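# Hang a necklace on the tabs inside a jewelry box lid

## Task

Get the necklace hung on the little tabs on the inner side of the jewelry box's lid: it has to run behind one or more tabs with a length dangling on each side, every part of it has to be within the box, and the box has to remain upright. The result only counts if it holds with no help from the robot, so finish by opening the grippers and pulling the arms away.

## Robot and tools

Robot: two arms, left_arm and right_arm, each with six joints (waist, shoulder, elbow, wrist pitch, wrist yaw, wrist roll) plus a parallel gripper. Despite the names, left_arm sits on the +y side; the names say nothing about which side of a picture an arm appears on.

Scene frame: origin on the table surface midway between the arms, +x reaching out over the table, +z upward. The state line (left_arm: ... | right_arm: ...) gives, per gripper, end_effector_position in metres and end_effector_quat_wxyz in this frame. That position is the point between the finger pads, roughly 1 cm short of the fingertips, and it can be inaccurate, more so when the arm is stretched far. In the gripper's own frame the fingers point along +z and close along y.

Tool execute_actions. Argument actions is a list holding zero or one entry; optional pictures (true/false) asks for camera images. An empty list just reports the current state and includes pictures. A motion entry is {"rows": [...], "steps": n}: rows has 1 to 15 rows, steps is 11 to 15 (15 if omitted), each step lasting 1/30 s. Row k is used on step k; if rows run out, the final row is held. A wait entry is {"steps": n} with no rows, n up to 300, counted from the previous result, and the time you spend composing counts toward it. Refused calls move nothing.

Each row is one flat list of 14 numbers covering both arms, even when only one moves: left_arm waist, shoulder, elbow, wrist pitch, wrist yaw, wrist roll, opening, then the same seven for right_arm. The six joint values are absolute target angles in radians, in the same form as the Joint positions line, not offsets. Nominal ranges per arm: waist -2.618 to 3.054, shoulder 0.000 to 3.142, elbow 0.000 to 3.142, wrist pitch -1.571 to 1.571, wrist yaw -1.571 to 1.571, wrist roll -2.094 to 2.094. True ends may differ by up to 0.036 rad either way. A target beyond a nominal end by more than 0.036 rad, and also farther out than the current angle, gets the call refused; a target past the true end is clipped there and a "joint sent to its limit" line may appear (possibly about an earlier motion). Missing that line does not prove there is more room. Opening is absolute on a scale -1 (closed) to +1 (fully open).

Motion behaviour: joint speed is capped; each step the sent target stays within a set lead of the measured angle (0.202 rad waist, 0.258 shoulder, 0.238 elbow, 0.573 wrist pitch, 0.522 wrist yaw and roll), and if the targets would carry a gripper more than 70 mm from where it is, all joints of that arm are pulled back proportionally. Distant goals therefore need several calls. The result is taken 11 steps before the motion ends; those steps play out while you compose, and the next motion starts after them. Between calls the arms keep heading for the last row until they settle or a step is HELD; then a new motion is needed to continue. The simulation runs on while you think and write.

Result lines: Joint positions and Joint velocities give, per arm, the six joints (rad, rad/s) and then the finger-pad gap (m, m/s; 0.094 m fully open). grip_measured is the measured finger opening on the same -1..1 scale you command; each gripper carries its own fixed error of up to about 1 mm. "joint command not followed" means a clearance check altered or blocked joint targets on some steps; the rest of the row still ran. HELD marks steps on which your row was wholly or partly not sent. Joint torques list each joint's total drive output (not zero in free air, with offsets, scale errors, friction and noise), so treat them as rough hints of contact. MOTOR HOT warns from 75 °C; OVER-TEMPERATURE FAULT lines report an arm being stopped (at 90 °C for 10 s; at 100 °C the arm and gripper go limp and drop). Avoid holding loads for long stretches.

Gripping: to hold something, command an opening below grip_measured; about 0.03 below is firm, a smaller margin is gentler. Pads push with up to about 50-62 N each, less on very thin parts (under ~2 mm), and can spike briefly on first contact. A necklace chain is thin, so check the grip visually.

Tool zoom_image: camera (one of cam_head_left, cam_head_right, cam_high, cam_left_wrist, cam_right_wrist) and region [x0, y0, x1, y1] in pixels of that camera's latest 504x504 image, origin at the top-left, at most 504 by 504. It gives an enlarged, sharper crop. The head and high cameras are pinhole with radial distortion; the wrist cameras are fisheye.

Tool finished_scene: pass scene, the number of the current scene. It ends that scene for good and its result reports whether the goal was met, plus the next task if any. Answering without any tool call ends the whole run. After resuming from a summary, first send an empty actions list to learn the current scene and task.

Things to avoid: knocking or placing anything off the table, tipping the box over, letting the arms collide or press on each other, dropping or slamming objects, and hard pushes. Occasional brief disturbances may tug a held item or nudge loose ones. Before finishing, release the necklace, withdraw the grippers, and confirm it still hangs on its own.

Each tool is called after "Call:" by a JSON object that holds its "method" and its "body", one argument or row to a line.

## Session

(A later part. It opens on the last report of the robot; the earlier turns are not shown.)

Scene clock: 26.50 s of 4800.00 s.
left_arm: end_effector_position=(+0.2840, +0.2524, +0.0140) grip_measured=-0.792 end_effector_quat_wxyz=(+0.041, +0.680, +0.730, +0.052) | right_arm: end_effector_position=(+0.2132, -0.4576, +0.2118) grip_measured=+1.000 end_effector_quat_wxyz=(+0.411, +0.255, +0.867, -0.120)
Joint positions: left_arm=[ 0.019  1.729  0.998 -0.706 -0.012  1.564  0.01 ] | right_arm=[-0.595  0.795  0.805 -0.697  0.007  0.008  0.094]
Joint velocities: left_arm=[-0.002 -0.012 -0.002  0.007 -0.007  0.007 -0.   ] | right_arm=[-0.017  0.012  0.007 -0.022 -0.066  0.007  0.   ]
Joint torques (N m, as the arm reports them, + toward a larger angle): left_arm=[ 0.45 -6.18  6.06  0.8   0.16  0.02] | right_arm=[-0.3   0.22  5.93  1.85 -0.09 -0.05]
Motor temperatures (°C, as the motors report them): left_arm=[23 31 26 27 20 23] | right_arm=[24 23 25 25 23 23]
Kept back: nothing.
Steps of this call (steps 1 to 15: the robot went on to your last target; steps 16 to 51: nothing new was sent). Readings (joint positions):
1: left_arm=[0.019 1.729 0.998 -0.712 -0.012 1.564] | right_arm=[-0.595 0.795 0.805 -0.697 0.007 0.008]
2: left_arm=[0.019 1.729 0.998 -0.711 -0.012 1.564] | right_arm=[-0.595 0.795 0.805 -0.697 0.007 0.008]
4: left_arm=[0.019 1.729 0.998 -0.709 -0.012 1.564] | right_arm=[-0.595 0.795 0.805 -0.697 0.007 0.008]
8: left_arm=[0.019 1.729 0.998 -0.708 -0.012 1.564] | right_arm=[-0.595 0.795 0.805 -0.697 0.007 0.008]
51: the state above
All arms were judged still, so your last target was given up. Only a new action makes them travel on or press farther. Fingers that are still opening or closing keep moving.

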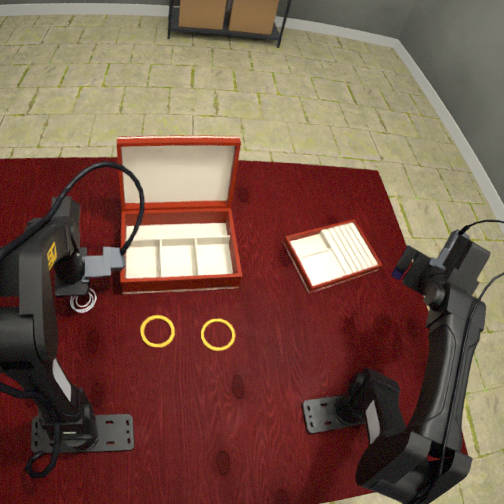

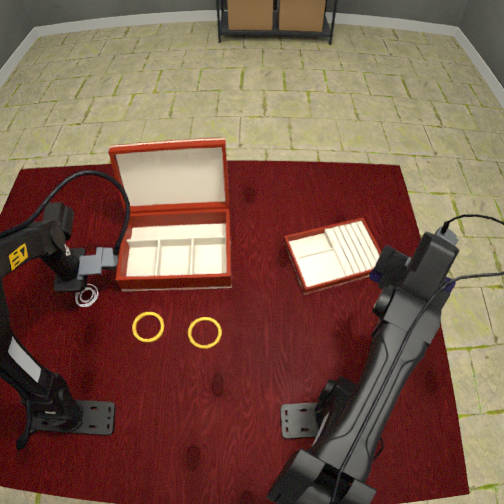

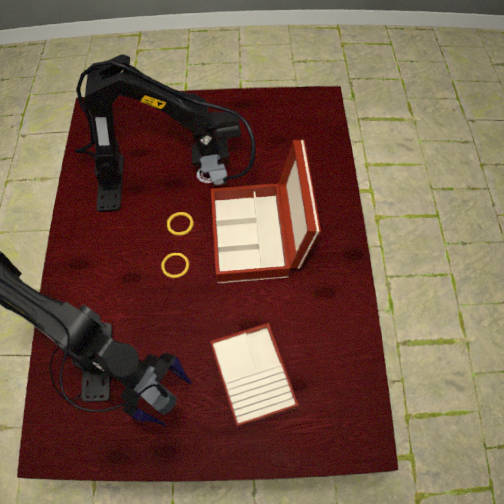

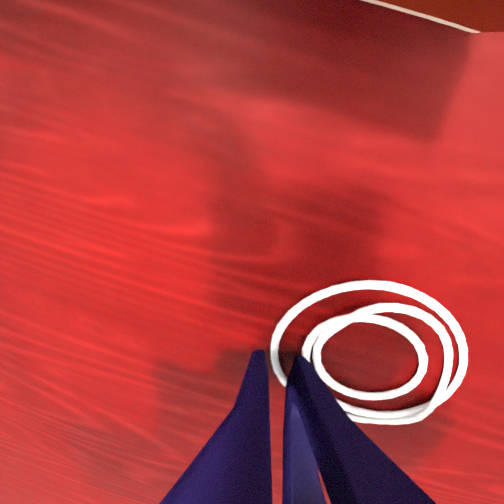

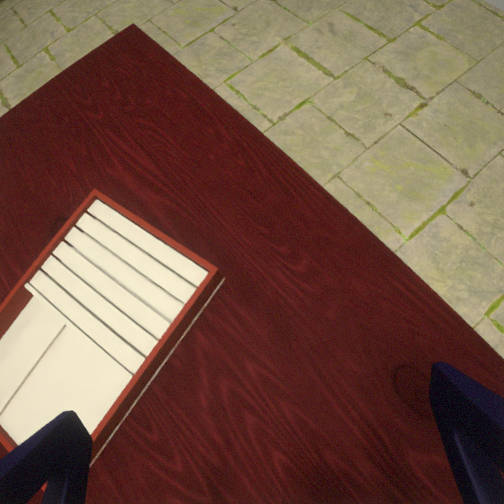

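Call:
{"method": "execute_actions", "body": {
  "actions": [
    {"rows":[[0.024,1.745,0.985,-0.69,0,1.57,-0.79,-0.6,0.8,0.8,-0.715,0,0,1],[0.024,1.755,0.985,-0.685,0,1.57,-0.79,-0.6,0.8,0.8,-0.715,0,0,1],[0.024,1.762,0.985,-0.68,0,1.57,-0.79,-0.6,0.8,0.8,-0.715,0,0,1]],"steps":15}
  ]
}}

Call:
{"method": "execute_actions", "body": {
  "actions": [
    {"steps":10}
  ],
  "pictures": true
}}

Call:
{"method": "zoom_image", "body": {
  "camera": "cam_left_wrist",
  "region": [180,240,400,460]
}}

Scene clock: 27.33 s of 4800.00 s.
left_arm: end_effector_position=(+0.2856, +0.2525, +0.0124) grip_measured=-0.792 end_effector_quat_wxyz=(+0.042, +0.680, +0.730, +0.053) | right_arm: end_effector_position=(+0.2132, -0.4576, +0.2118) grip_measured=+1.000 end_effector_quat_wxyz=(+0.411, +0.255, +0.867, -0.120)
Joint positions: left_arm=[ 0.019  1.736  0.998 -0.697 -0.012  1.564  0.01 ] | right_arm=[-0.595  0.795  0.805 -0.697  0.007  0.008  0.094]
Joint velocities: left_arm=[-0.007  0.115  0.002  0.022  0.007  0.022 -0.   ] | right_arm=[-0.002 -0.002  0.007  0.037  0.081  0.022  0.   ]
Joint torques (N m, as the arm reports them, + toward a larger angle): left_arm=[ 0.44 -5.3   6.06  0.78  0.17  0.01] | right_arm=[-0.37  0.46  6.05  1.81 -0.13 -0.1 ]
Motor temperatures (°C, as the motors report them): left_arm=[23 31 26 27 20 23] | right_arm=[24 23 25 25 23 23]
Steps of this call (steps 1 to 21: nothing new was sent; steps 22 to 25: the first 4 steps of this action). Readings (joint positions):
22: left_arm=[0.019 1.729 0.998 -0.706 -0.012 1.564] | right_arm=[-0.595 0.795 0.805 -0.697 0.007 0.008]
23: left_arm=[0.019 1.730 0.998 -0.704 -0.012 1.564] | right_arm=[-0.595 0.795 0.805 -0.697 0.007 0.008]
25: the state above

Scene clock: 27.70 s of 4800.00 s.
left_arm: end_effector_position=(+0.2864, +0.2526, +0.0112) grip_measured=-0.792 end_effector_quat_wxyz=(+0.043, +0.680, +0.730, +0.053) | right_arm: end_effector_position=(+0.2132, -0.4576, +0.2118) grip_measured=+1.000 end_effector_quat_wxyz=(+0.411, +0.255, +0.867, -0.120)
Joint positions: left_arm=[ 0.019  1.74   0.998 -0.692 -0.012  1.564  0.01 ] | right_arm=[-0.595  0.795  0.805 -0.697  0.007  0.008  0.094]
Joint velocities: left_arm=[-0.007  0.007  0.017 -0.081 -0.022  0.051  0.001] | right_arm=[ 0.007 -0.017  0.012 -0.051  0.007  0.022  0.   ]
Joint torques (N m, as the arm reports them, + toward a larger angle): left_arm=[ 0.47 -5.11  6.08  0.87  0.18  0.  ] | right_arm=[-0.37  0.26  5.81  1.86 -0.13 -0.1 ]
Motor temperatures (°C, as the motors report them): left_arm=[23 31 26 27 20 23] | right_arm=[24 23 25 25 23 23]
Kept back: nothing.
Steps of this call (steps 1 to 11: the last 11 steps of your previous action). Readings (joint positions):
1: left_arm=[0.019 1.740 0.998 -0.694 -0.012 1.564] | right_arm=[-0.595 0.795 0.805 -0.697 0.007 0.008]
2: left_arm=[0.019 1.740 0.998 -0.692 -0.012 1.564] | right_arm=[-0.595 0.795 0.805 -0.697 0.007 0.008]
4: left_arm=[0.019 1.740 0.998 -0.692 -0.012 1.564] | right_arm=[-0.595 0.795 0.805 -0.697 0.007 0.008]
8: left_arm=[0.019 1.740 0.998 -0.692 -0.012 1.564] | right_arm=[-0.595 0.795 0.805 -0.697 0.007 0.008]
11: the state above

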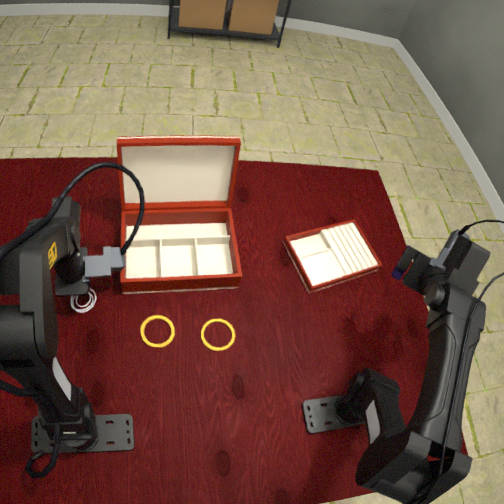

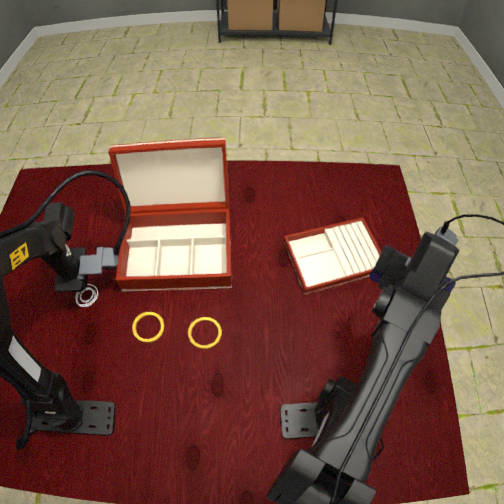

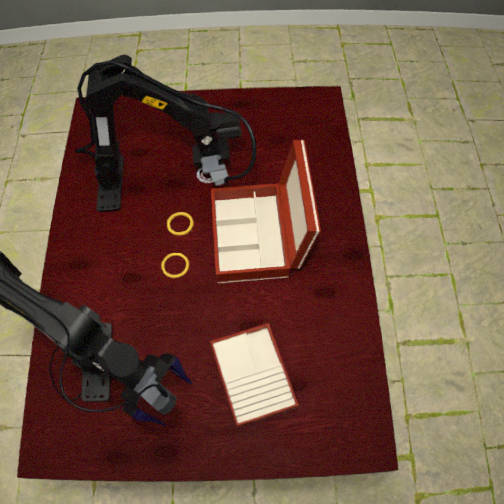

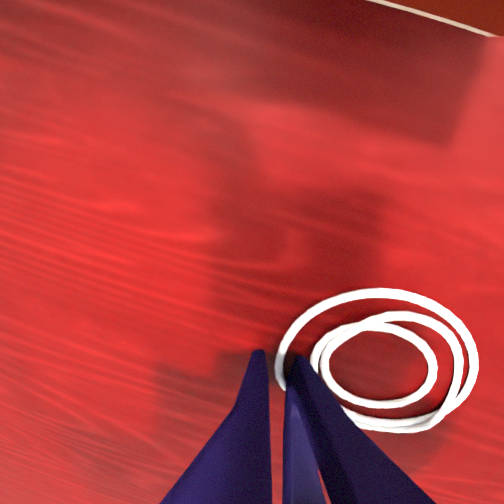

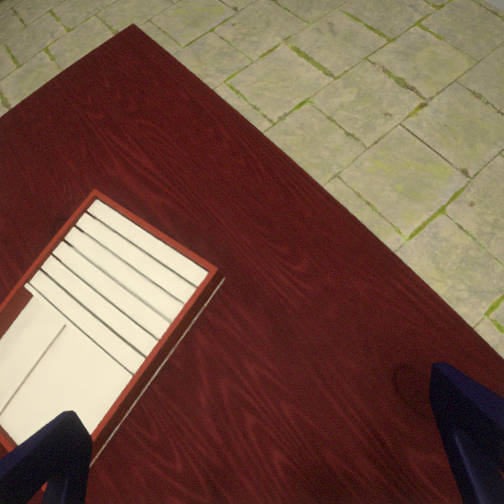

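Region (180, 240, 400, 460) of cam_left_wrist's 504x504 image, scaled by 2.291, with more detail than that image has.

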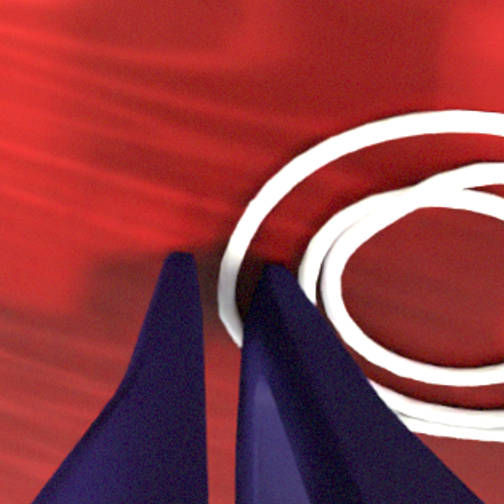

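Call:
{"method": "execute_actions", "body": {
  "actions": [
    {"rows":[[0.024,1.765,0.985,-0.68,0,1.57,-0.84,-0.6,0.8,0.8,-0.715,0,0,1],[0.024,1.765,0.985,-0.68,0,1.57,-0.88,-0.6,0.8,0.8,-0.715,0,0,1],[0.024,1.765,0.985,-0.68,0,1.57,-0.92,-0.6,0.8,0.8,-0.715,0,0,1],[0.024,1.765,0.985,-0.68,0,1.57,-0.95,-0.6,0.8,0.8,-0.715,0,0,1],[0.024,1.765,0.985,-0.68,0,1.57,-1,-0.6,0.8,0.8,-0.715,0,0,1]],"steps":15}
  ]
}}

Call:
{"method": "execute_actions", "body": {
  "actions": [
    {"steps":8}
  ],
  "pictures": true
}}

Call:
{"method": "zoom_image", "body": {
  "camera": "cam_left_wrist",
  "region": [180,240,400,460]
}}

Scene clock: 28.50 s of 4800.00 s.
left_arm: end_effector_position=(+0.2866, +0.2526, +0.0112) grip_measured=-0.933 end_effector_quat_wxyz=(+0.043, +0.680, +0.730, +0.054) | right_arm: end_effector_position=(+0.2132, -0.4576, +0.2118) grip_measured=+1.000 end_effector_quat_wxyz=(+0.411, +0.255, +0.867, -0.120)
Joint positions: left_arm=[ 0.019  1.74   0.998 -0.691 -0.012  1.564  0.003] | right_arm=[-0.595  0.795  0.805 -0.697  0.007  0.008  0.094]
Joint velocities: left_arm=[-0.012  0.012 -0.017  0.022 -0.051 -0.037 -0.033] | right_arm=[ 0.007 -0.017  0.002 -0.007 -0.007 -0.037  0.   ]
Joint torques (N m, as the arm reports them, + toward a larger angle): left_arm=[ 0.44 -4.92  6.07  0.81  0.17  0.02] | right_arm=[-0.43  0.2   5.74  1.81 -0.14 -0.06]
Motor temperatures (°C, as the motors report them): left_arm=[23 31 26 27 20 23] | right_arm=[24 23 25 25 23 23]
Steps of this call (steps 1 to 15: the robot went on to your last target; steps 16 to 20: nothing new was sent; steps 21 to 24: the first 4 steps of this action). Readings (joint positions):
21: left_arm=[0.019 1.740 0.998 -0.692 -0.012 1.564] | right_arm=[-0.595 0.795 0.805 -0.697 0.007 0.008]
22: left_arm=[0.019 1.740 0.998 -0.691 -0.012 1.564] | right_arm=[-0.595 0.795 0.805 -0.697 0.007 0.008]
24: the state above

Scene clock: 28.87 s of 4800.00 s.
left_arm: end_effector_position=(+0.2883, +0.2527, +0.0115) grip_measured=-0.996 end_effector_quat_wxyz=(+0.045, +0.680, +0.730, +0.056) | right_arm: end_effector_position=(+0.2132, -0.4576, +0.2118) grip_measured=+1.000 end_effector_quat_wxyz=(+0.411, +0.255, +0.867, -0.120)
Joint positions: left_arm=[ 0.019  1.74   0.998 -0.684 -0.012  1.564  0.   ] | right_arm=[-0.595  0.795  0.805 -0.697  0.007  0.008  0.094]
Joint velocities: left_arm=[-0.022 -0.007  0.007  0.037 -0.066  0.007  0.   ] | right_arm=[-0.012 -0.012 -0.002  0.037 -0.007  0.022  0.   ]
Joint torques (N m, as the arm reports them, + toward a larger angle): left_arm=[ 0.46 -4.86  6.08  0.8   0.16  0.02] | right_arm=[-0.43  0.14  5.83  1.85 -0.11 -0.08]
Motor temperatures (°C, as the motors report them): left_arm=[23 31 26 27 20 23] | right_arm=[24 23 25 25 23 23]
Kept back: nothing.
Steps of this call (steps 1 to 11: the last 11 steps of your previous action). Readings (joint positions):
1: left_arm=[0.019 1.740 0.998 -0.690 -0.012 1.564] | right_arm=[-0.595 0.795 0.805 -0.697 0.007 0.008]
2: left_arm=[0.019 1.740 0.998 -0.690 -0.012 1.564] | right_arm=[-0.595 0.795 0.805 -0.697 0.007 0.008]
4: left_arm=[0.019 1.740 0.998 -0.688 -0.012 1.564] | right_arm=[-0.595 0.795 0.805 -0.697 0.007 0.008]
8: left_arm=[0.019 1.740 0.998 -0.684 -0.012 1.564] | right_arm=[-0.595 0.795 0.805 -0.697 0.007 0.008]
11: the state above

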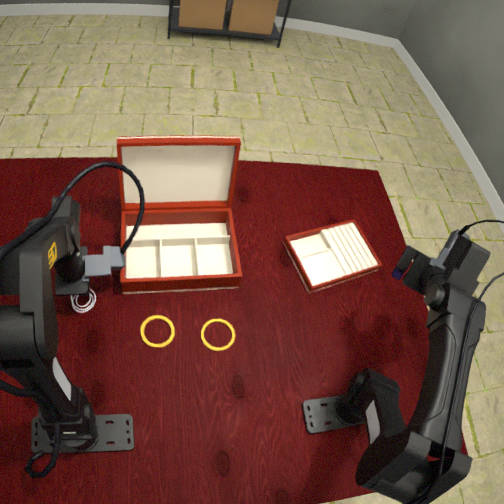

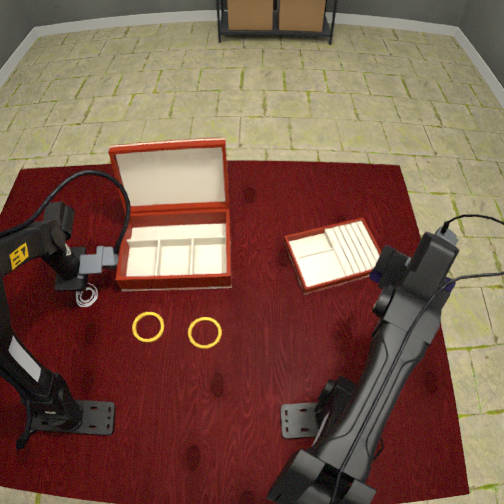

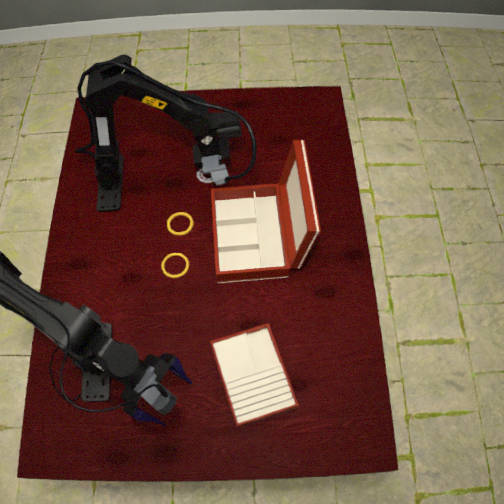

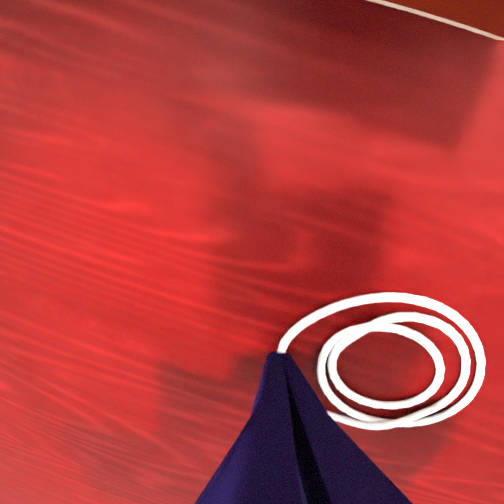

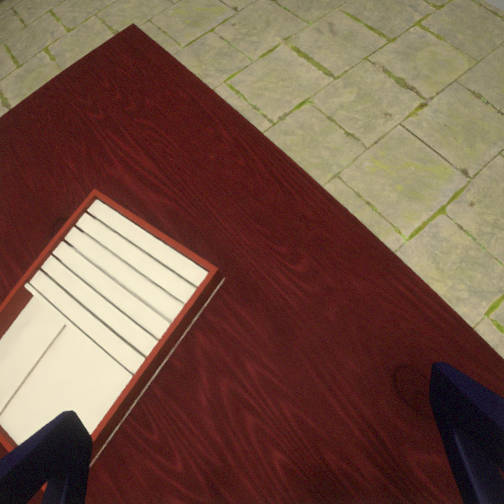

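Region (180, 240, 400, 460) of cam_left_wrist's 504x504 image, scaled by 2.291, with more detail than that image has.

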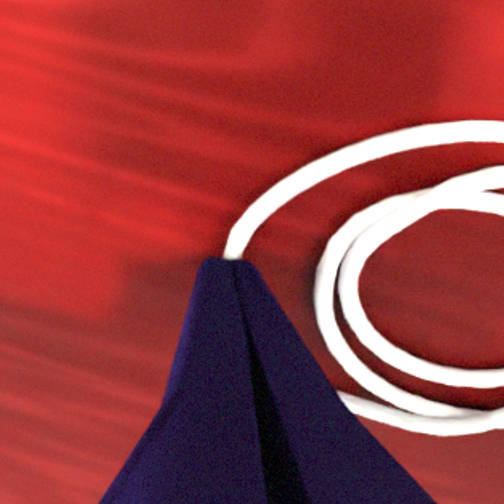

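Call:
{"method": "execute_actions", "body": {
  "actions": [
    {"rows":[[0.024,1.72,0.99,-0.69,0,1.57,-0.9,-0.6,0.8,0.8,-0.715,0,0,1],[0.024,1.68,1.0,-0.69,0,1.57,-0.79,-0.6,0.8,0.8,-0.715,0,0,1],[0.024,1.64,1.0,-0.7,0,1.57,-0.79,-0.6,0.8,0.8,-0.715,0,0,1],[0.024,1.6,1.02,-0.72,0,1.57,-0.79,-0.6,0.8,0.8,-0.715,0,0,1],[0.024,1.56,1.04,-0.76,0,1.3,-0.79,-0.6,0.8,0.8,-0.715,0,0,1],[0.024,1.53,1.05,-0.78,0,1.0,-0.79,-0.6,0.8,0.8,-0.715,0,0,1],[0.024,1.5,1.05,-0.8,0,0.7,-0.79,-0.6,0.8,0.8,-0.715,0,0,1],[0.024,1.5,1.05,-0.8,0,0.3,-0.79,-0.6,0.8,0.8,-0.715,0,0,1],[0.024,1.5,1.05,-0.8,0,-0.1,-0.79,-0.6,0.8,0.8,-0.715,0,0,1],[0.024,1.5,1.05,-0.8,0,-0.5,-0.79,-0.6,0.8,0.8,-0.715,0,0,1],[0.024,1.5,1.05,-0.8,0,-0.9,-0.79,-0.6,0.8,0.8,-0.715,0,0,1],[0.024,1.5,1.05,-0.8,0,-1.3,-0.79,-0.6,0.8,0.8,-0.715,0,0,1],[0.024,1.5,1.05,-0.8,0,-1.57,-0.79,-0.6,0.8,0.8,-0.715,0,0,1]],"steps":15}
  ]
}}

Call:
{"method": "execute_actions", "body": {
  "actions": [
    {"steps":25}
  ]
}}

Call:
{"method": "execute_actions", "body": {
  "actions": [
    {"rows":[[0.024,1.54,1.04,-0.78,0,-1.57,-0.79,-0.6,0.8,0.8,-0.715,0,0,1],[0.024,1.58,1.02,-0.76,0,-1.57,-0.79,-0.6,0.8,0.8,-0.715,0,0,1],[0.024,1.62,1.0,-0.74,0,-1.57,-0.79,-0.6,0.8,0.8,-0.715,0,0,1],[0.024,1.65,0.985,-0.72,0,-1.57,-0.79,-0.6,0.8,0.8,-0.715,0,0,1],[0.024,1.68,0.975,-0.70,0,-1.57,-0.79,-0.6,0.8,0.8,-0.715,0,0,1],[0.024,1.70,0.975,-0.68,0,-1.57,-0.79,-0.6,0.8,0.8,-0.715,0,0,1]],"steps":15}
  ]
}}

Call:
{"method": "execute_actions", "body": {
  "actions": [
    {"steps":15}
  ],
  "pictures": true
}}

Scene clock: 30.50 s of 4800.00 s.
left_arm: end_effector_position=(+0.2911, +0.2529, +0.0236) grip_measured=-0.795 end_effector_quat_wxyz=(+0.057, +0.679, +0.729, +0.069) | right_arm: end_effector_position=(+0.2132, -0.4576, +0.2118) grip_measured=+1.000 end_effector_quat_wxyz=(+0.411, +0.255, +0.867, -0.120)
Joint positions: left_arm=[ 0.019  1.7    0.998 -0.689 -0.012  1.564  0.01 ] | right_arm=[-0.595  0.795  0.805 -0.697  0.007  0.008  0.094]
Joint velocities: left_arm=[-0.002 -0.725  0.007 -0.095 -0.022 -0.037  0.006] | right_arm=[-0.002 -0.002 -0.002 -0.007 -0.051  0.022  0.   ]
Joint torques (N m, as the arm reports them, + toward a larger angle): left_arm=[  0.43 -10.78   9.19   0.68   0.18   0.01] | right_arm=[-0.39  0.23  5.83  1.85 -0.08 -0.08]
Motor temperatures (°C, as the motors report them): left_arm=[23 31 26 27 20 23] | right_arm=[24 23 25 25 23 23]
Steps of this call (steps 1 to 15: the robot went on to your last target; steps 16 to 45: nothing new was sent; steps 46 to 49: the first 4 steps of this action). Readings (joint positions):
46: left_arm=[0.019 1.738 0.998 -0.684 -0.012 1.564] | right_arm=[-0.595 0.795 0.805 -0.697 0.007 0.008]
47: left_arm=[0.019 1.732 0.998 -0.684 -0.012 1.564] | right_arm=[-0.595 0.795 0.805 -0.697 0.007 0.008]
49: the state above

Scene clock: 31.33 s of 4800.00 s.
left_arm: end_effector_position=(+0.2956, +0.2522, +0.0942) grip_measured=-0.792 end_effector_quat_wxyz=(+0.157, -0.417, +0.894, -0.058) | right_arm: end_effector_position=(+0.2132, -0.4576, +0.2118) grip_measured=+1.000 end_effector_quat_wxyz=(+0.411, +0.255, +0.867, -0.120)
Joint positions: left_arm=[ 0.019  1.495  1.043 -0.782 -0.006 -0.809  0.01 ] | right_arm=[-0.595  0.795  0.805 -0.697  0.007  0.008  0.094]
Joint velocities: left_arm=[ 0.002 -0.002 -0.007 -0.066  0.051 -2.835  0.001] | right_arm=[-0.022 -0.017  0.012  0.022 -0.007 -0.051  0.   ]
Joint torques (N m, as the arm reports them, + toward a larger angle): left_arm=[ 0.44 -5.04  8.92  0.96  0.08 -0.05] | right_arm=[-0.37  0.21  5.98  1.84 -0.07 -0.07]
Motor temperatures (°C, as the motors report them): left_arm=[23 31 27 27 20 23] | right_arm=[24 23 25 25 23 23]
Kept back: nothing.
Steps of this call (steps 1 to 11: the last 11 steps of your previous action; steps 12 to 25: the robot went on to your last target). Readings (joint positions):
1: left_arm=[0.019 1.669 0.998 -0.697 -0.012 1.528] | right_arm=[-0.595 0.795 0.805 -0.697 0.007 0.008]
2: left_arm=[0.019 1.631 1.000 -0.711 -0.012 1.442] | right_arm=[-0.595 0.795 0.805 -0.697 0.007 0.008]
4: left_arm=[0.019 1.555 1.013 -0.739 -0.012 1.247] | right_arm=[-0.595 0.795 0.805 -0.697 0.007 0.008]
8: left_arm=[0.019 1.495 1.042 -0.751 -0.012 0.856] | right_arm=[-0.595 0.795 0.805 -0.697 0.007 0.008]
25: the state above

Scene clock: 31.47 s of 4800.00 s.
left_arm: end_effector_position=(+0.2984, +0.2522, +0.0771) grip_measured=-0.792 end_effector_quat_wxyz=(+0.127, -0.582, +0.800, -0.077) | right_arm: end_effector_position=(+0.2132, -0.4576, +0.2118) grip_measured=+1.000 end_effector_quat_wxyz=(+0.411, +0.255, +0.867, -0.120)
Joint positions: left_arm=[ 0.019  1.554  1.041 -0.76  -0.005 -1.194  0.01 ] | right_arm=[-0.595  0.795  0.805 -0.697  0.007  0.008  0.094]
Joint velocities: left_arm=[ 0.012  0.867 -0.12   0.432 -0.066 -2.527 -0.001] | right_arm=[-0.002 -0.002 -0.002  0.007 -0.11  -0.007  0.   ]
Joint torques (N m, as the arm reports them, + toward a larger angle): left_arm=[ 0.47 -2.55  3.87  0.82  0.11 -0.05] | right_arm=[-0.38  0.25  5.54  1.87 -0.08 -0.06]
Motor temperatures (°C, as the motors report them): left_arm=[23 31 27 27 20 23] | right_arm=[24 23 25 25 23 23]
Steps of this call (steps 1 to 4: the first 4 steps of this action). Readings (joint positions):
1: left_arm=[0.019 1.498 1.043 -0.782 -0.006 -0.907] | right_arm=[-0.595 0.795 0.805 -0.697 0.007 0.008]
2: left_arm=[0.019 1.507 1.043 -0.779 -0.005 -1.005] | right_arm=[-0.595 0.795 0.805 -0.697 0.007 0.008]
4: the state above

Scene clock: 31.97 s of 4800.00 s.
left_arm: end_effector_position=(+0.2837, +0.2504, +0.0153) grip_measured=-0.792 end_effector_quat_wxyz=(-0.056, +0.720, -0.690, +0.051) | right_arm: end_effector_position=(+0.2132, -0.4576, +0.2118) grip_measured=+1.000 end_effector_quat_wxyz=(+0.411, +0.255, +0.867, -0.120)
Joint positions: left_arm=[ 0.019  1.71   0.978 -0.686 -0.001 -1.55   0.01 ] | right_arm=[-0.595  0.795  0.805 -0.697  0.007  0.008  0.094]
Joint velocities: left_arm=[ 0.002 -0.007  0.002  0.051  0.022 -0.051  0.   ] | right_arm=[-0.002  0.002  0.007 -0.022 -0.066  0.037  0.   ]
Joint torques (N m, as the arm reports them, + toward a larger angle): left_arm=[ 0.42 -7.14  7.01  0.81  0.05 -0.1 ] | right_arm=[-0.28  0.34  5.75  1.91 -0.05 -0.08]
Motor temperatures (°C, as the motors report them): left_arm=[23 31 27 27 20 23] | right_arm=[24 23 25 25 23 23]
Kept back: nothing.
Steps of this call (steps 1 to 11: the last 11 steps of your previous action; steps 12 to 15: the robot went on to your last target). Readings (joint positions):
1: left_arm=[0.019 1.587 1.034 -0.743 -0.005 -1.268] | right_arm=[-0.595 0.795 0.805 -0.697 0.007 0.008]
2: left_arm=[0.019 1.623 1.024 -0.727 -0.005 -1.328] | right_arm=[-0.595 0.795 0.805 -0.697 0.007 0.008]
4: left_arm=[0.019 1.683 1.002 -0.706 -0.003 -1.413] | right_arm=[-0.595 0.795 0.805 -0.697 0.007 0.008]
8: left_arm=[0.019 1.710 0.978 -0.704 -0.001 -1.502] | right_arm=[-0.595 0.795 0.805 -0.697 0.007 0.008]
15: the state above

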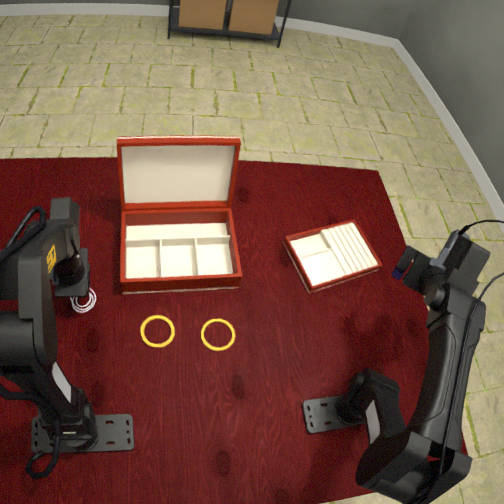

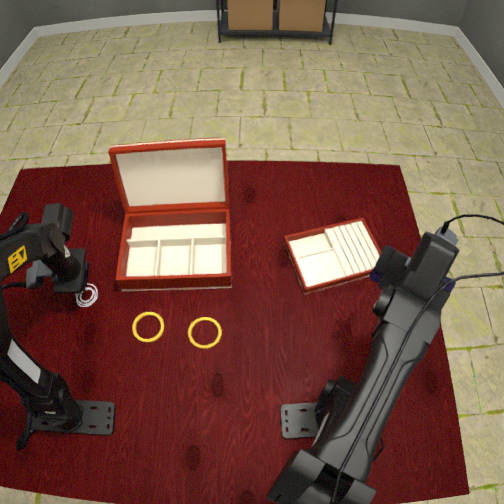

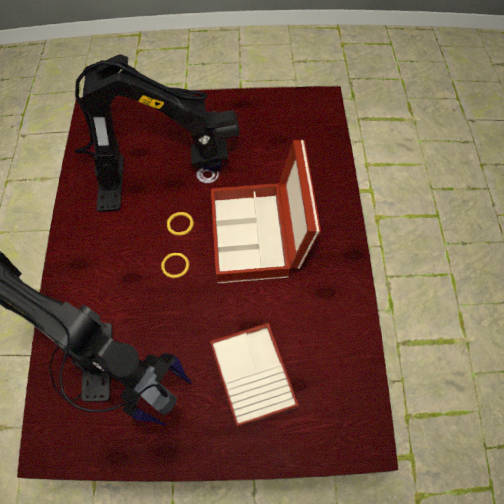

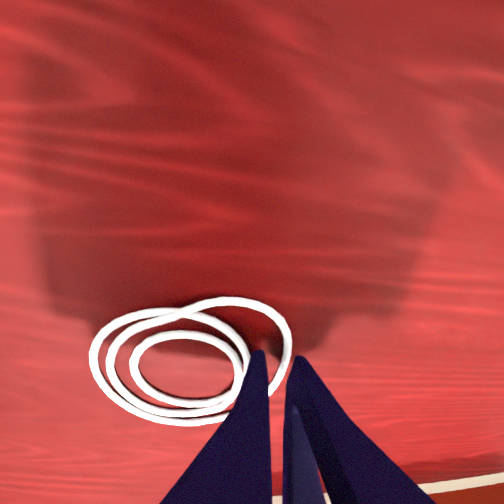

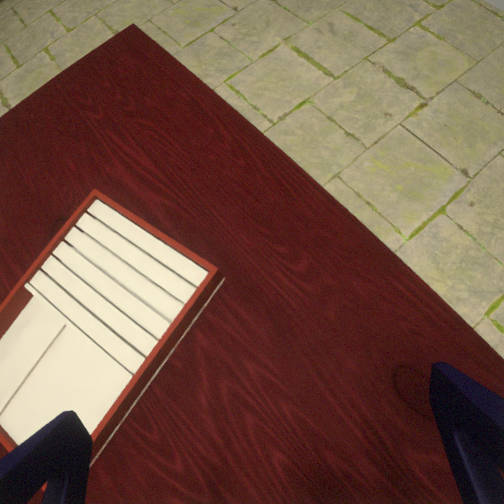

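Call:
{"method": "execute_actions", "body": {
  "actions": [
    {"rows":[[0.024,1.72,0.975,-0.68,0,-1.57,-0.79,-0.6,0.8,0.8,-0.715,0,0,1],[0.024,1.735,0.975,-0.68,0,-1.57,-0.79,-0.6,0.8,0.8,-0.715,0,0,1],[0.024,1.745,0.975,-0.68,0,-1.57,-0.79,-0.6,0.8,0.8,-0.715,0,0,1]],"steps":15}
  ]
}}

Call:
{"method": "execute_actions", "body": {
  "actions": [
    {"steps":10}
  ],
  "pictures": true
}}

Call:
{"method": "zoom_image", "body": {
  "camera": "cam_left_wrist",
  "region": [180,240,400,460]
}}

Scene clock: 33.13 s of 4800.00 s.
left_arm: end_effector_position=(+0.2844, +0.2505, +0.0140) grip_measured=-0.792 end_effector_quat_wxyz=(-0.056, +0.724, -0.686, +0.052) | right_arm: end_effector_position=(+0.2132, -0.4576, +0.2118) grip_measured=+1.000 end_effector_quat_wxyz=(+0.411, +0.255, +0.867, -0.120)
Joint positions: left_arm=[ 0.019  1.715  0.978 -0.681 -0.001 -1.562  0.01 ] | right_arm=[-0.595  0.795  0.805 -0.697  0.007  0.008  0.094]
Joint velocities: left_arm=[ 0.037  0.125 -0.002  0.037 -0.051 -0.007 -0.   ] | right_arm=[-0.002 -0.012 -0.022 -0.037  0.022 -0.081  0.   ]
Joint torques (N m, as the arm reports them, + toward a larger angle): left_arm=[ 0.44 -4.84  7.07  0.77  0.04 -0.11] | right_arm=[-0.47  0.38  5.68  1.87 -0.09 -0.08]
Motor temperatures (°C, as the motors report them): left_arm=[23 31 27 27 20 23] | right_arm=[24 23 25 25 23 23]
Steps of this call (steps 1 to 30: the robot went on to your last target; step 31: nothing new was sent; steps 32 to 35: the first 4 steps of this action). Readings (joint positions):
32: left_arm=[0.019 1.710 0.978 -0.683 -0.001 -1.562] | right_arm=[-0.595 0.795 0.805 -0.697 0.007 0.008]
33: left_arm=[0.019 1.710 0.978 -0.683 -0.001 -1.562] | right_arm=[-0.595 0.795 0.805 -0.697 0.007 0.008]
35: the state above

Scene clock: 33.50 s of 4800.00 s.
left_arm: end_effector_position=(+0.2850, +0.2505, +0.0114) grip_measured=-0.792 end_effector_quat_wxyz=(-0.055, +0.724, -0.685, +0.051) | right_arm: end_effector_position=(+0.2132, -0.4576, +0.2118) grip_measured=+1.000 end_effector_quat_wxyz=(+0.411, +0.255, +0.867, -0.120)
Joint positions: left_arm=[ 0.019  1.724  0.978 -0.675 -0.001 -1.563  0.01 ] | right_arm=[-0.595  0.795  0.805 -0.697  0.007  0.008  0.094]
Joint velocities: left_arm=[-0.017  0.002  0.007 -0.022 -0.022 -0.066  0.   ] | right_arm=[-0.007  0.007  0.002 -0.037 -0.007 -0.022  0.   ]
Joint torques (N m, as the arm reports them, + toward a larger angle): left_arm=[ 0.45 -5.05  6.94  0.74  0.03 -0.1 ] | right_arm=[-0.3   0.3   6.01  1.82 -0.14 -0.1 ]
Motor temperatures (°C, as the motors report them): left_arm=[23 31 27 27 20 23] | right_arm=[24 23 25 25 23 23]
Kept back: nothing.
Steps of this call (steps 1 to 11: the last 11 steps of your previous action). Readings (joint positions):
1: left_arm=[0.019 1.719 0.978 -0.680 -0.001 -1.563] | right_arm=[-0.595 0.795 0.805 -0.697 0.007 0.008]
2: left_arm=[0.019 1.721 0.978 -0.675 -0.001 -1.563] | right_arm=[-0.595 0.795 0.805 -0.697 0.007 0.008]
4: left_arm=[0.019 1.724 0.978 -0.675 -0.001 -1.563] | right_arm=[-0.595 0.795 0.805 -0.697 0.007 0.008]
8: left_arm=[0.019 1.724 0.978 -0.675 -0.001 -1.563] | right_arm=[-0.595 0.795 0.805 -0.697 0.007 0.008]
11: the state above

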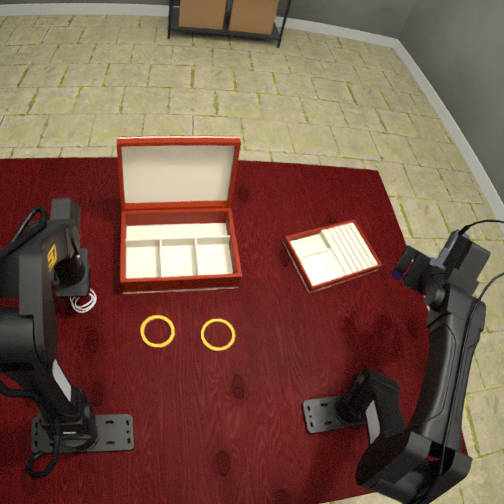

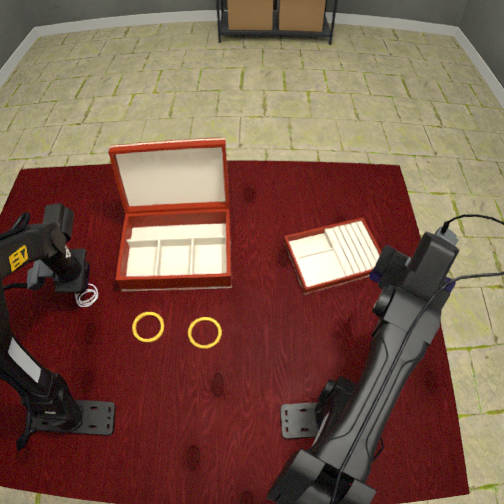

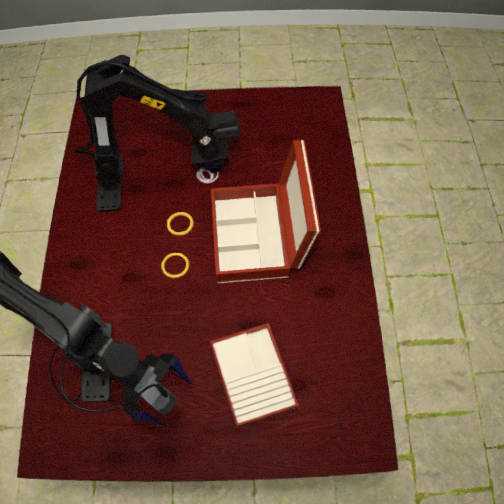

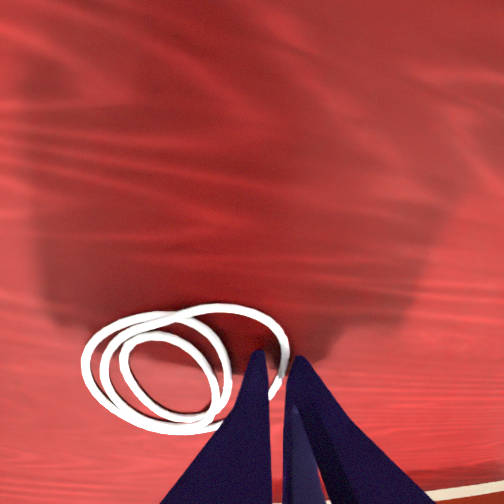

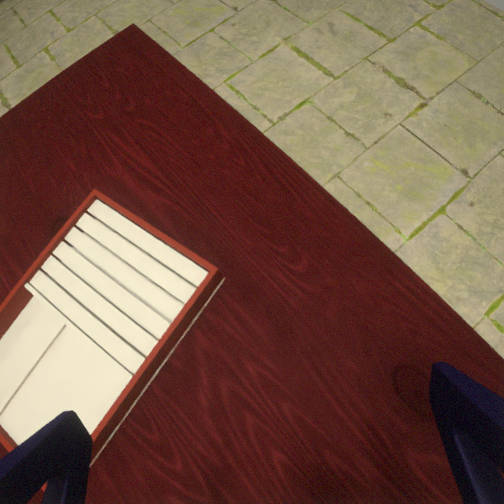

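Region (180, 240, 400, 460) of cam_left_wrist's 504x504 image, scaled by 2.291, with more detail than that image has.

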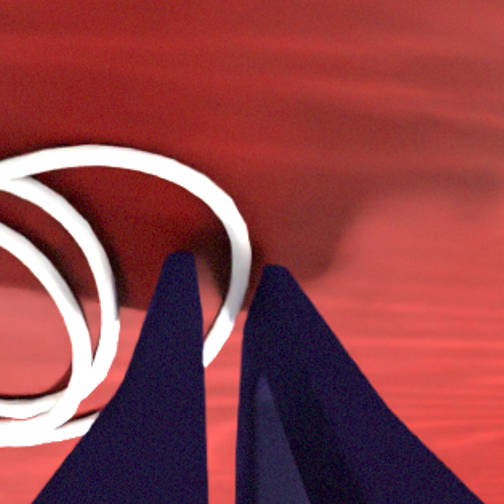

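Call:
{"method": "execute_actions", "body": {
  "actions": [
    {"rows":[[0.024,1.755,0.975,-0.68,0,-1.57,-0.82,-0.6,0.8,0.8,-0.715,0,0,1],[0.024,1.76,0.975,-0.68,0,-1.57,-0.85,-0.6,0.8,0.8,-0.715,0,0,1],[0.024,1.76,0.975,-0.68,0,-1.57,-0.87,-0.6,0.8,0.8,-0.715,0,0,1],[0.024,1.76,0.975,-0.68,0,-1.57,-0.89,-0.6,0.8,0.8,-0.715,0,0,1],[0.024,1.76,0.975,-0.68,0,-1.57,-0.91,-0.6,0.8,0.8,-0.715,0,0,1],[0.024,1.76,0.975,-0.68,0,-1.57,-0.93,-0.6,0.8,0.8,-0.715,0,0,1]],"steps":15}
  ]
}}

Call:
{"method": "execute_actions", "body": {
  "actions": [
    {"steps":8}
  ],
  "pictures": true
}}

Call:
{"method": "zoom_image", "body": {
  "camera": "cam_left_wrist",
  "region": [180,240,400,460]
}}

Scene clock: 34.57 s of 4800.00 s.
left_arm: end_effector_position=(+0.2847, +0.2504, +0.0108) grip_measured=-0.878 end_effector_quat_wxyz=(-0.054, +0.724, -0.685, +0.050) | right_arm: end_effector_position=(+0.2132, -0.4576, +0.2118) grip_measured=+1.000 end_effector_quat_wxyz=(+0.411, +0.255, +0.867, -0.120)
Joint positions: left_arm=[ 0.019  1.726  0.978 -0.675 -0.    -1.563  0.006] | right_arm=[-0.595  0.795  0.805 -0.697  0.007  0.008  0.094]
Joint velocities: left_arm=[-0.007 -0.007 -0.002  0.007 -0.007  0.037 -0.019] | right_arm=[ 0.002  0.012 -0.002 -0.037 -0.037 -0.007  0.   ]
Joint torques (N m, as the arm reports them, + toward a larger angle): left_arm=[ 0.45 -4.05  6.94  0.75  0.05 -0.1 ] | right_arm=[-0.34  0.19  6.04  1.8  -0.09 -0.1 ]
Motor temperatures (°C, as the motors report them): left_arm=[23 31 27 27 20 23] | right_arm=[24 23 26 25 23 23]
Steps of this call (steps 1 to 15: the robot went on to your last target; steps 16 to 28: nothing new was sent; steps 29 to 32: the first 4 steps of this action). Readings (joint positions):
29: left_arm=[0.019 1.724 0.978 -0.675 -0.001 -1.563] | right_arm=[-0.595 0.795 0.805 -0.697 0.007 0.008]
30: left_arm=[0.019 1.726 0.978 -0.675 -0.001 -1.563] | right_arm=[-0.595 0.795 0.805 -0.697 0.007 0.008]
32: the state above

Scene clock: 34.93 s of 4800.00 s.
left_arm: end_effector_position=(+0.2847, +0.2504, +0.0108) grip_measured=-0.928 end_effector_quat_wxyz=(-0.054, +0.724, -0.685, +0.050) | right_arm: end_effector_position=(+0.2132, -0.4576, +0.2118) grip_measured=+1.000 end_effector_quat_wxyz=(+0.411, +0.255, +0.867, -0.120)
Joint positions: left_arm=[ 0.019  1.726  0.978 -0.675 -0.    -1.563  0.003] | right_arm=[-0.595  0.795  0.805 -0.697  0.007  0.008  0.094]
Joint velocities: left_arm=[ 0.002 -0.002 -0.002 -0.022  0.051 -0.007  0.001] | right_arm=[-0.027  0.007 -0.007 -0.022  0.037 -0.081  0.   ]
Joint torques (N m, as the arm reports them, + toward a larger angle): left_arm=[ 0.44 -4.09  6.95  0.74  0.03 -0.09] | right_arm=[-0.29  0.31  5.89  1.86 -0.09 -0.09]
Motor temperatures (°C, as the motors report them): left_arm=[23 31 27 27 20 23] | right_arm=[24 23 26 25 23 23]
Kept back: nothing.
Steps of this call (steps 1 to 11: the last 11 steps of your previous action). Readings (joint positions):
1: left_arm=[0.019 1.726 0.978 -0.675 -0.000 -1.563] | right_arm=[-0.595 0.795 0.805 -0.697 0.007 0.008]
2: left_arm=[0.019 1.726 0.978 -0.675 -0.000 -1.563] | right_arm=[-0.595 0.795 0.805 -0.697 0.007 0.008]
4: left_arm=[0.019 1.726 0.978 -0.675 -0.000 -1.563] | right_arm=[-0.595 0.795 0.805 -0.697 0.007 0.008]
8: left_arm=[0.019 1.726 0.978 -0.675 -0.000 -1.563] | right_arm=[-0.595 0.795 0.805 -0.697 0.007 0.008]
11: the state above

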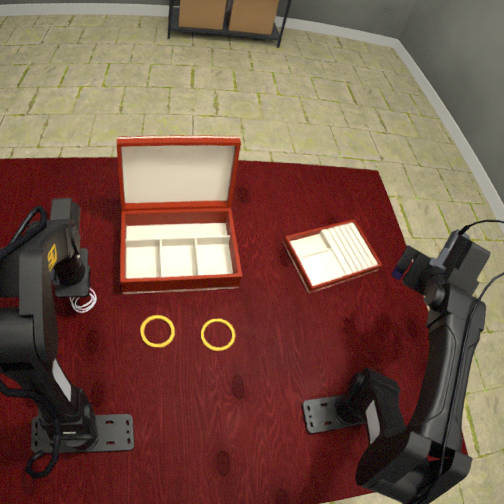

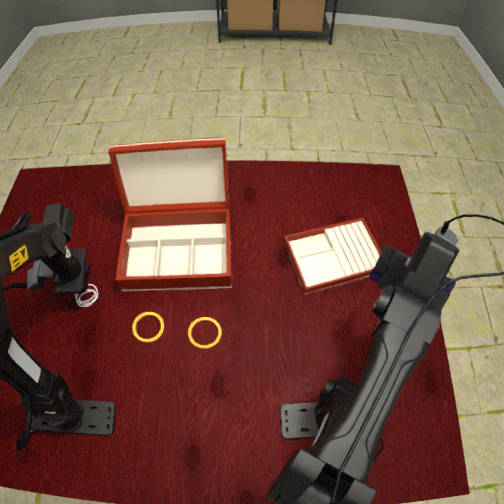

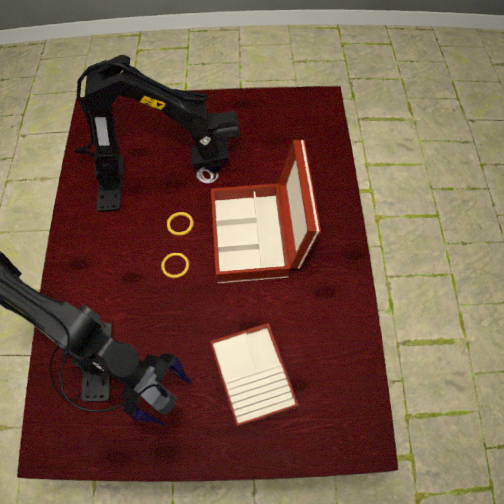

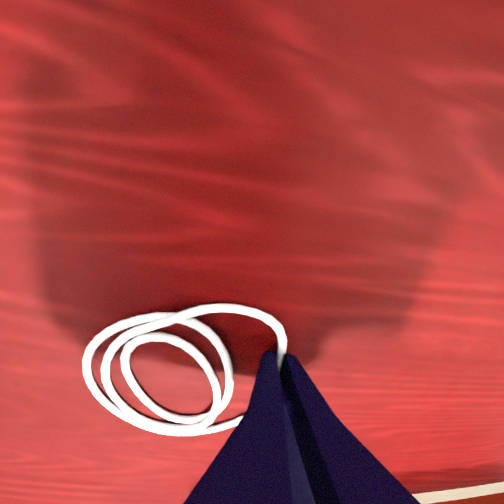

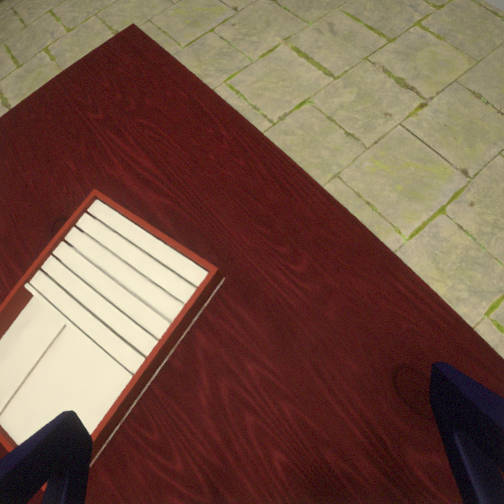

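Region (180, 240, 400, 460) of cam_left_wrist's 504x504 image, scaled by 2.291, with more detail than that image has.

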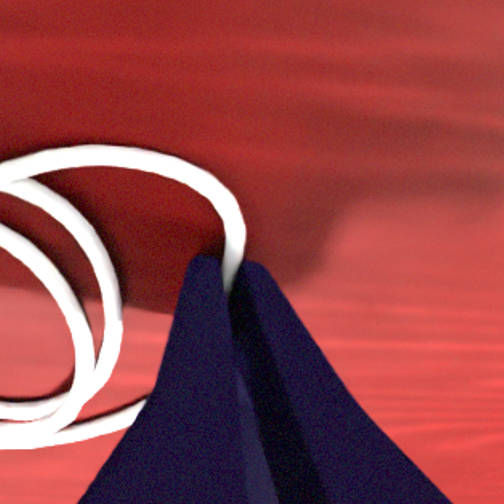

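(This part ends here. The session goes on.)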